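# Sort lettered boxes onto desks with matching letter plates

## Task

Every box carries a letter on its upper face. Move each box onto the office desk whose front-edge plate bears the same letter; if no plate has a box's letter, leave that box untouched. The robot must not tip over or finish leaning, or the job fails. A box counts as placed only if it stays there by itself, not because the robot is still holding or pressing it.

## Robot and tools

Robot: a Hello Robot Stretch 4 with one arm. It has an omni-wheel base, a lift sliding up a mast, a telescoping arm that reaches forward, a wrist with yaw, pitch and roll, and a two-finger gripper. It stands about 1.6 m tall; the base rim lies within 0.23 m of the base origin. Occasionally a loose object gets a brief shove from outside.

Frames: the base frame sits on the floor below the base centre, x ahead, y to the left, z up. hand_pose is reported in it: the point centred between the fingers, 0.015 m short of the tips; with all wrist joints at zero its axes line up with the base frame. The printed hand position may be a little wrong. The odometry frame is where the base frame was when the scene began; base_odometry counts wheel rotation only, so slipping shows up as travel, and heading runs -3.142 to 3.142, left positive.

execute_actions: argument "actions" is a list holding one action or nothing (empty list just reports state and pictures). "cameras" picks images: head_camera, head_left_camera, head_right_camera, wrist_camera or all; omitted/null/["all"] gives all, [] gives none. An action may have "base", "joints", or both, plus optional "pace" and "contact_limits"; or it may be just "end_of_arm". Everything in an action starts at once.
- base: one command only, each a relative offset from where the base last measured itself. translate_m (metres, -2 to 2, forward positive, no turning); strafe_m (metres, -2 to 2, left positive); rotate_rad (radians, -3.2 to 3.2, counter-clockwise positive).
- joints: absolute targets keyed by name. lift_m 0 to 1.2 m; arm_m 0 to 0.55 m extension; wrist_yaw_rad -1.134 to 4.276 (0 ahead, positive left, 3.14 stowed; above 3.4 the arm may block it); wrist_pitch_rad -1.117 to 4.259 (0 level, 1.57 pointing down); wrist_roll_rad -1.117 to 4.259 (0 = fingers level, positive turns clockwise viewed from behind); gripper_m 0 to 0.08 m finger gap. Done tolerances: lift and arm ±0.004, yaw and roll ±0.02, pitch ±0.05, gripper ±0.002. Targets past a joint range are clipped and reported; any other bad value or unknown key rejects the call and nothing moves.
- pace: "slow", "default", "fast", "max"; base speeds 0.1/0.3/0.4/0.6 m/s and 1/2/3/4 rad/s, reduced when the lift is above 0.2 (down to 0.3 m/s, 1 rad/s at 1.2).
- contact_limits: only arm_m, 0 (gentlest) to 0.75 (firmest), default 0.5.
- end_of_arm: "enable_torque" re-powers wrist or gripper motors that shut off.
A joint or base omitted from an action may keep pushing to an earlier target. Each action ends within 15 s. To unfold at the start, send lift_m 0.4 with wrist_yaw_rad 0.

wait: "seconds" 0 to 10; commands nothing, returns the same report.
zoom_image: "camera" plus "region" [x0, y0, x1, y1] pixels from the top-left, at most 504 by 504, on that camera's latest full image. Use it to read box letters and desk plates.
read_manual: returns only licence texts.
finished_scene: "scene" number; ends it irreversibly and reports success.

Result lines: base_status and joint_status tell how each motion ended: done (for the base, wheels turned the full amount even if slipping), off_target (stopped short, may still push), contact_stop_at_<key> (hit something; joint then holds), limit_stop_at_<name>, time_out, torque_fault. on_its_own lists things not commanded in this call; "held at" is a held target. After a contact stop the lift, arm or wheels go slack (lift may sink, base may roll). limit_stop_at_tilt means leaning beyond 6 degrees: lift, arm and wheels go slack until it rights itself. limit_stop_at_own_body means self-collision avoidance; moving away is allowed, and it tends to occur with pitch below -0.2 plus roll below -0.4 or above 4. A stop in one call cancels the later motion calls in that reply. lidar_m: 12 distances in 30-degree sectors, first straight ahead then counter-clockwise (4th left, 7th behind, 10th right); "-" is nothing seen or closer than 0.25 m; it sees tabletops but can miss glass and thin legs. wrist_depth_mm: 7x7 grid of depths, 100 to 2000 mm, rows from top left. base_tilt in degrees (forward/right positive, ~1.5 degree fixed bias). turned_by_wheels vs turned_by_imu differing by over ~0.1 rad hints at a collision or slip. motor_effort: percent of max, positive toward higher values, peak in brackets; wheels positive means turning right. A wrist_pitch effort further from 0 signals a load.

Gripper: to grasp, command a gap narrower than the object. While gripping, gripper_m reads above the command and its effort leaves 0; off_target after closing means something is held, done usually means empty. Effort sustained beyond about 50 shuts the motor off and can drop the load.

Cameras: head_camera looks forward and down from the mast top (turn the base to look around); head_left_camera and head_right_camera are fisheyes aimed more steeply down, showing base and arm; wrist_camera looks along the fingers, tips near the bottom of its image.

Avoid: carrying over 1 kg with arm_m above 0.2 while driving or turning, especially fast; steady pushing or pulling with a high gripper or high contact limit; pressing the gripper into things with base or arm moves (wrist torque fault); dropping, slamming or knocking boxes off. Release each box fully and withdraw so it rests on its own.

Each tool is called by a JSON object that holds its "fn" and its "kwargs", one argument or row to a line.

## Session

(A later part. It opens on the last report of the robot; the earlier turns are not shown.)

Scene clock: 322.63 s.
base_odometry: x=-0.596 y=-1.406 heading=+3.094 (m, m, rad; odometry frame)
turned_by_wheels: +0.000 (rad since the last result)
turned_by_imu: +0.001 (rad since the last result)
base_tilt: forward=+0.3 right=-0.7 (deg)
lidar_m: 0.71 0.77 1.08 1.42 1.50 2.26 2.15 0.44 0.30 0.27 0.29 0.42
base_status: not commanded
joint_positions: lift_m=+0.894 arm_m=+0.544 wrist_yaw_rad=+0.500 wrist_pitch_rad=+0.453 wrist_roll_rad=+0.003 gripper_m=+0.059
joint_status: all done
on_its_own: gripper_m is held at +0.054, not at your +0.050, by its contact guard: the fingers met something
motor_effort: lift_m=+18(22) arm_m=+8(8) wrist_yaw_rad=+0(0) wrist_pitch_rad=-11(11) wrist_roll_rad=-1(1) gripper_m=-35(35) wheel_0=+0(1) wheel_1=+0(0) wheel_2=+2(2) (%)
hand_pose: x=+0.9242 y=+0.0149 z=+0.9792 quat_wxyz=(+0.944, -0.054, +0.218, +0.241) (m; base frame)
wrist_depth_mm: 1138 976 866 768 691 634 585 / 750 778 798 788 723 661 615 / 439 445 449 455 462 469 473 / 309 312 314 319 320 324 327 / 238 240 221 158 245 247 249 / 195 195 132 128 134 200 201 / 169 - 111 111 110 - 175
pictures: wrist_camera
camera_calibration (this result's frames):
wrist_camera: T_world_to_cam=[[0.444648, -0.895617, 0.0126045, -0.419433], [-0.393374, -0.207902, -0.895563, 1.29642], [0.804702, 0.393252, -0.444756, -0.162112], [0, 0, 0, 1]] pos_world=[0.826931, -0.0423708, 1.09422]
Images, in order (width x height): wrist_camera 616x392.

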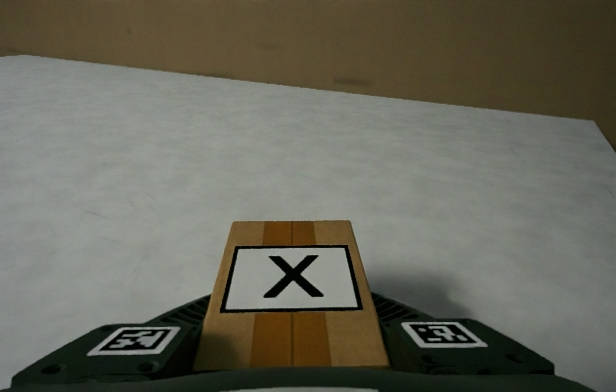

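Depth matches the grasp height. Opening the gripper, then lifting clear.

{"fn": "execute_actions", "kwargs": {
  "actions": [
    {"joints": {"gripper_m": 0.08}, "pace": "max"}
  ],
  "cameras": ["wrist_camera"]
}}

{"fn": "execute_actions", "kwargs": {
  "actions": [
    {"joints": {"lift_m": 0.96}, "pace": "max"}
  ]
}}

Scene clock: 324.87 s.
base_odometry: x=-0.596 y=-1.406 heading=+3.094 (m, m, rad; odometry frame)
turned_by_wheels: +0.000 (rad since the last result)
turned_by_imu: +0.001 (rad since the last result)
base_tilt: forward=+0.2 right=-0.7 (deg)
lidar_m: 0.71 0.78 1.10 1.43 1.48 2.27 2.15 0.45 0.30 0.28 0.27 0.43
base_status: not commanded
joint_positions: lift_m=+0.894 arm_m=+0.544 wrist_yaw_rad=+0.500 wrist_pitch_rad=+0.453 wrist_roll_rad=+0.003 gripper_m=+0.080
joint_status: all done
motor_effort: lift_m=+18(18) arm_m=+7(7) wrist_yaw_rad=+0(0) wrist_pitch_rad=-9(11) wrist_roll_rad=-1(1) gripper_m=+4(34) wheel_0=-1(1) wheel_1=+0(0) wheel_2=+2(2) (%)
hand_pose: x=+0.9243 y=+0.0149 z=+0.9793 quat_wxyz=(+0.944, -0.054, +0.218, +0.241) (m; base frame)
wrist_depth_mm: 1160 991 866 768 691 634 585 / 759 778 798 778 715 661 615 / 439 445 455 455 466 469 477 / 310 314 317 319 322 325 329 / 239 241 222 159 246 248 250 / 195 196 134 129 140 201 202 / - - 114 112 113 - -
pictures: wrist_camera
camera_calibration (this result's frames):
wrist_camera: T_world_to_cam=[[0.444642, -0.89562, 0.0125889, -0.419413], [-0.393079, -0.207739, -0.895731, 1.29639], [0.804849, 0.393331, -0.444419, -0.162579], [0, 0, 0, 1]] pos_world=[0.826924, -0.0423749, 1.09425]
Images, in order (width x height): wrist_camera 616x392.

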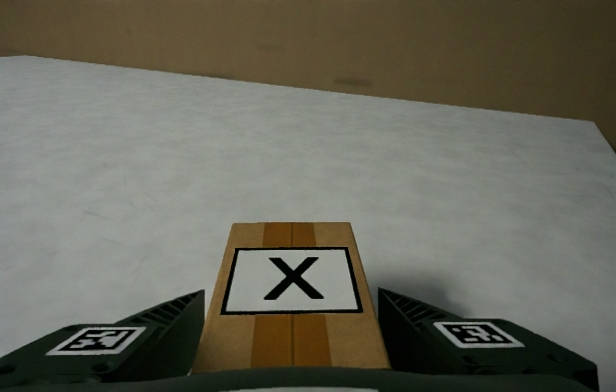

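Scene clock: 325.67 s.
base_odometry: x=-0.596 y=-1.406 heading=+3.094 (m, m, rad; odometry frame)
turned_by_wheels: +0.000 (rad since the last result)
turned_by_imu: +0.000 (rad since the last result)
base_tilt: forward=+0.3 right=-0.8 (deg)
lidar_m: 0.71 0.77 1.03 1.41 1.47 2.26 2.16 0.44 0.31 0.28 0.30 0.42
base_status: not commanded
joint_positions: lift_m=+0.960 arm_m=+0.544 wrist_yaw_rad=+0.500 wrist_pitch_rad=+0.453 wrist_roll_rad=+0.003 gripper_m=+0.080
joint_status: all done
motor_effort: lift_m=+22(26) arm_m=+8(8) wrist_yaw_rad=+0(0) wrist_pitch_rad=-8(10) wrist_roll_rad=-1(1) gripper_m=+4(4) wheel_0=-1(1) wheel_1=+0(0) wheel_2=+2(2) (%)
hand_pose: x=+0.9243 y=+0.0150 z=+1.0451 quat_wxyz=(+0.944, -0.054, +0.218, +0.241) (m; base frame)
wrist_depth_mm: 1138 991 866 768 691 627 585 / 1118 1008 917 820 741 668 615 / 647 647 668 668 683 683 640 / 452 459 462 466 469 477 480 / 349 353 355 357 359 364 366 / 286 286 278 290 160 294 294 / - - 197 191 140 - -
pictures: head_camera, head_left_camera, head_right_camera, wrist_camera
camera_calibration (this result's frames):
wrist_camera: T_world_to_cam=[[0.444636, -0.895623, 0.0125697, -0.420214], [-0.392695, -0.207529, -0.895948, 1.35518], [0.80504, 0.393434, -0.443981, -0.134035], [0, 0, 0, 1]] pos_world=[0.826919, -0.0423802, 1.15995]
Images, in order (width x height): head_camera 420x560, head_left_camera 420x672, head_right_camera 420x672, wrist_camera 616x392.

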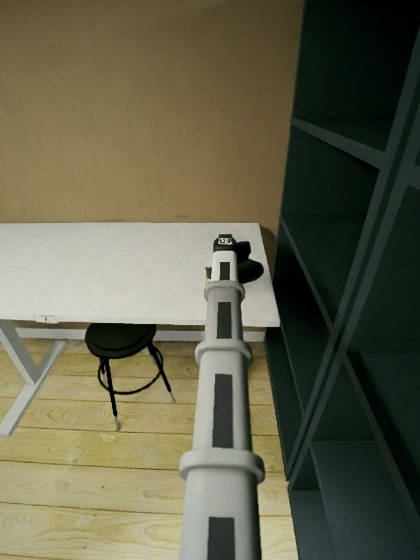

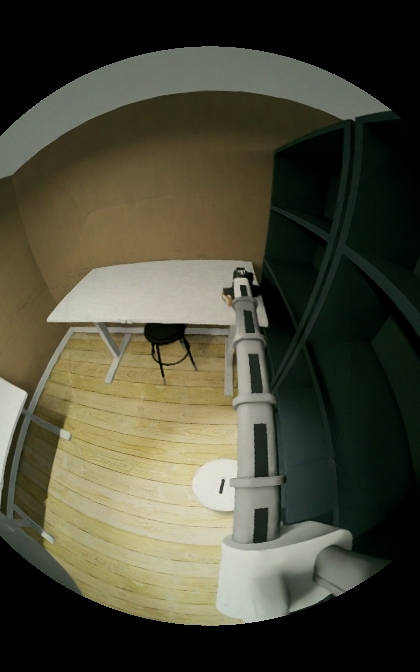

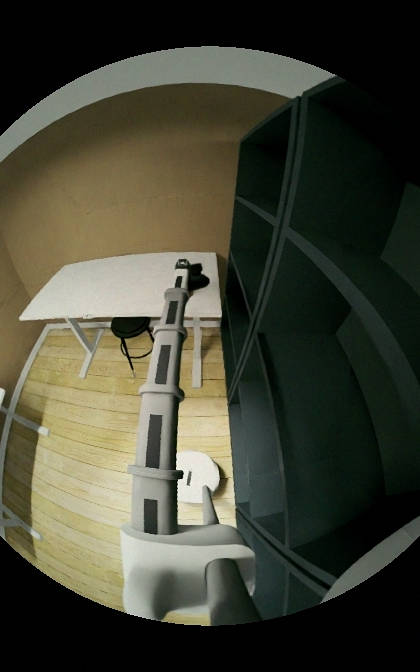

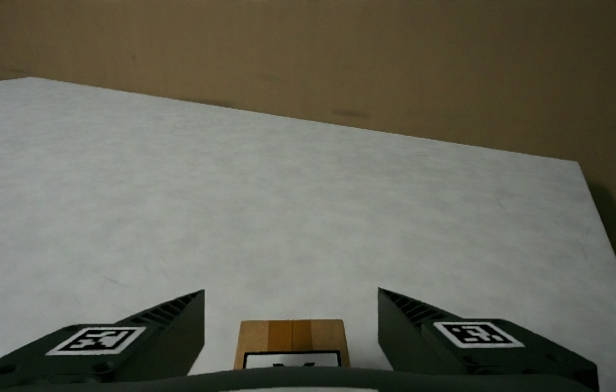

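{"fn": "finished_scene", "kwargs": {
  "scene": 2
}}

The scene is finished: the task was done.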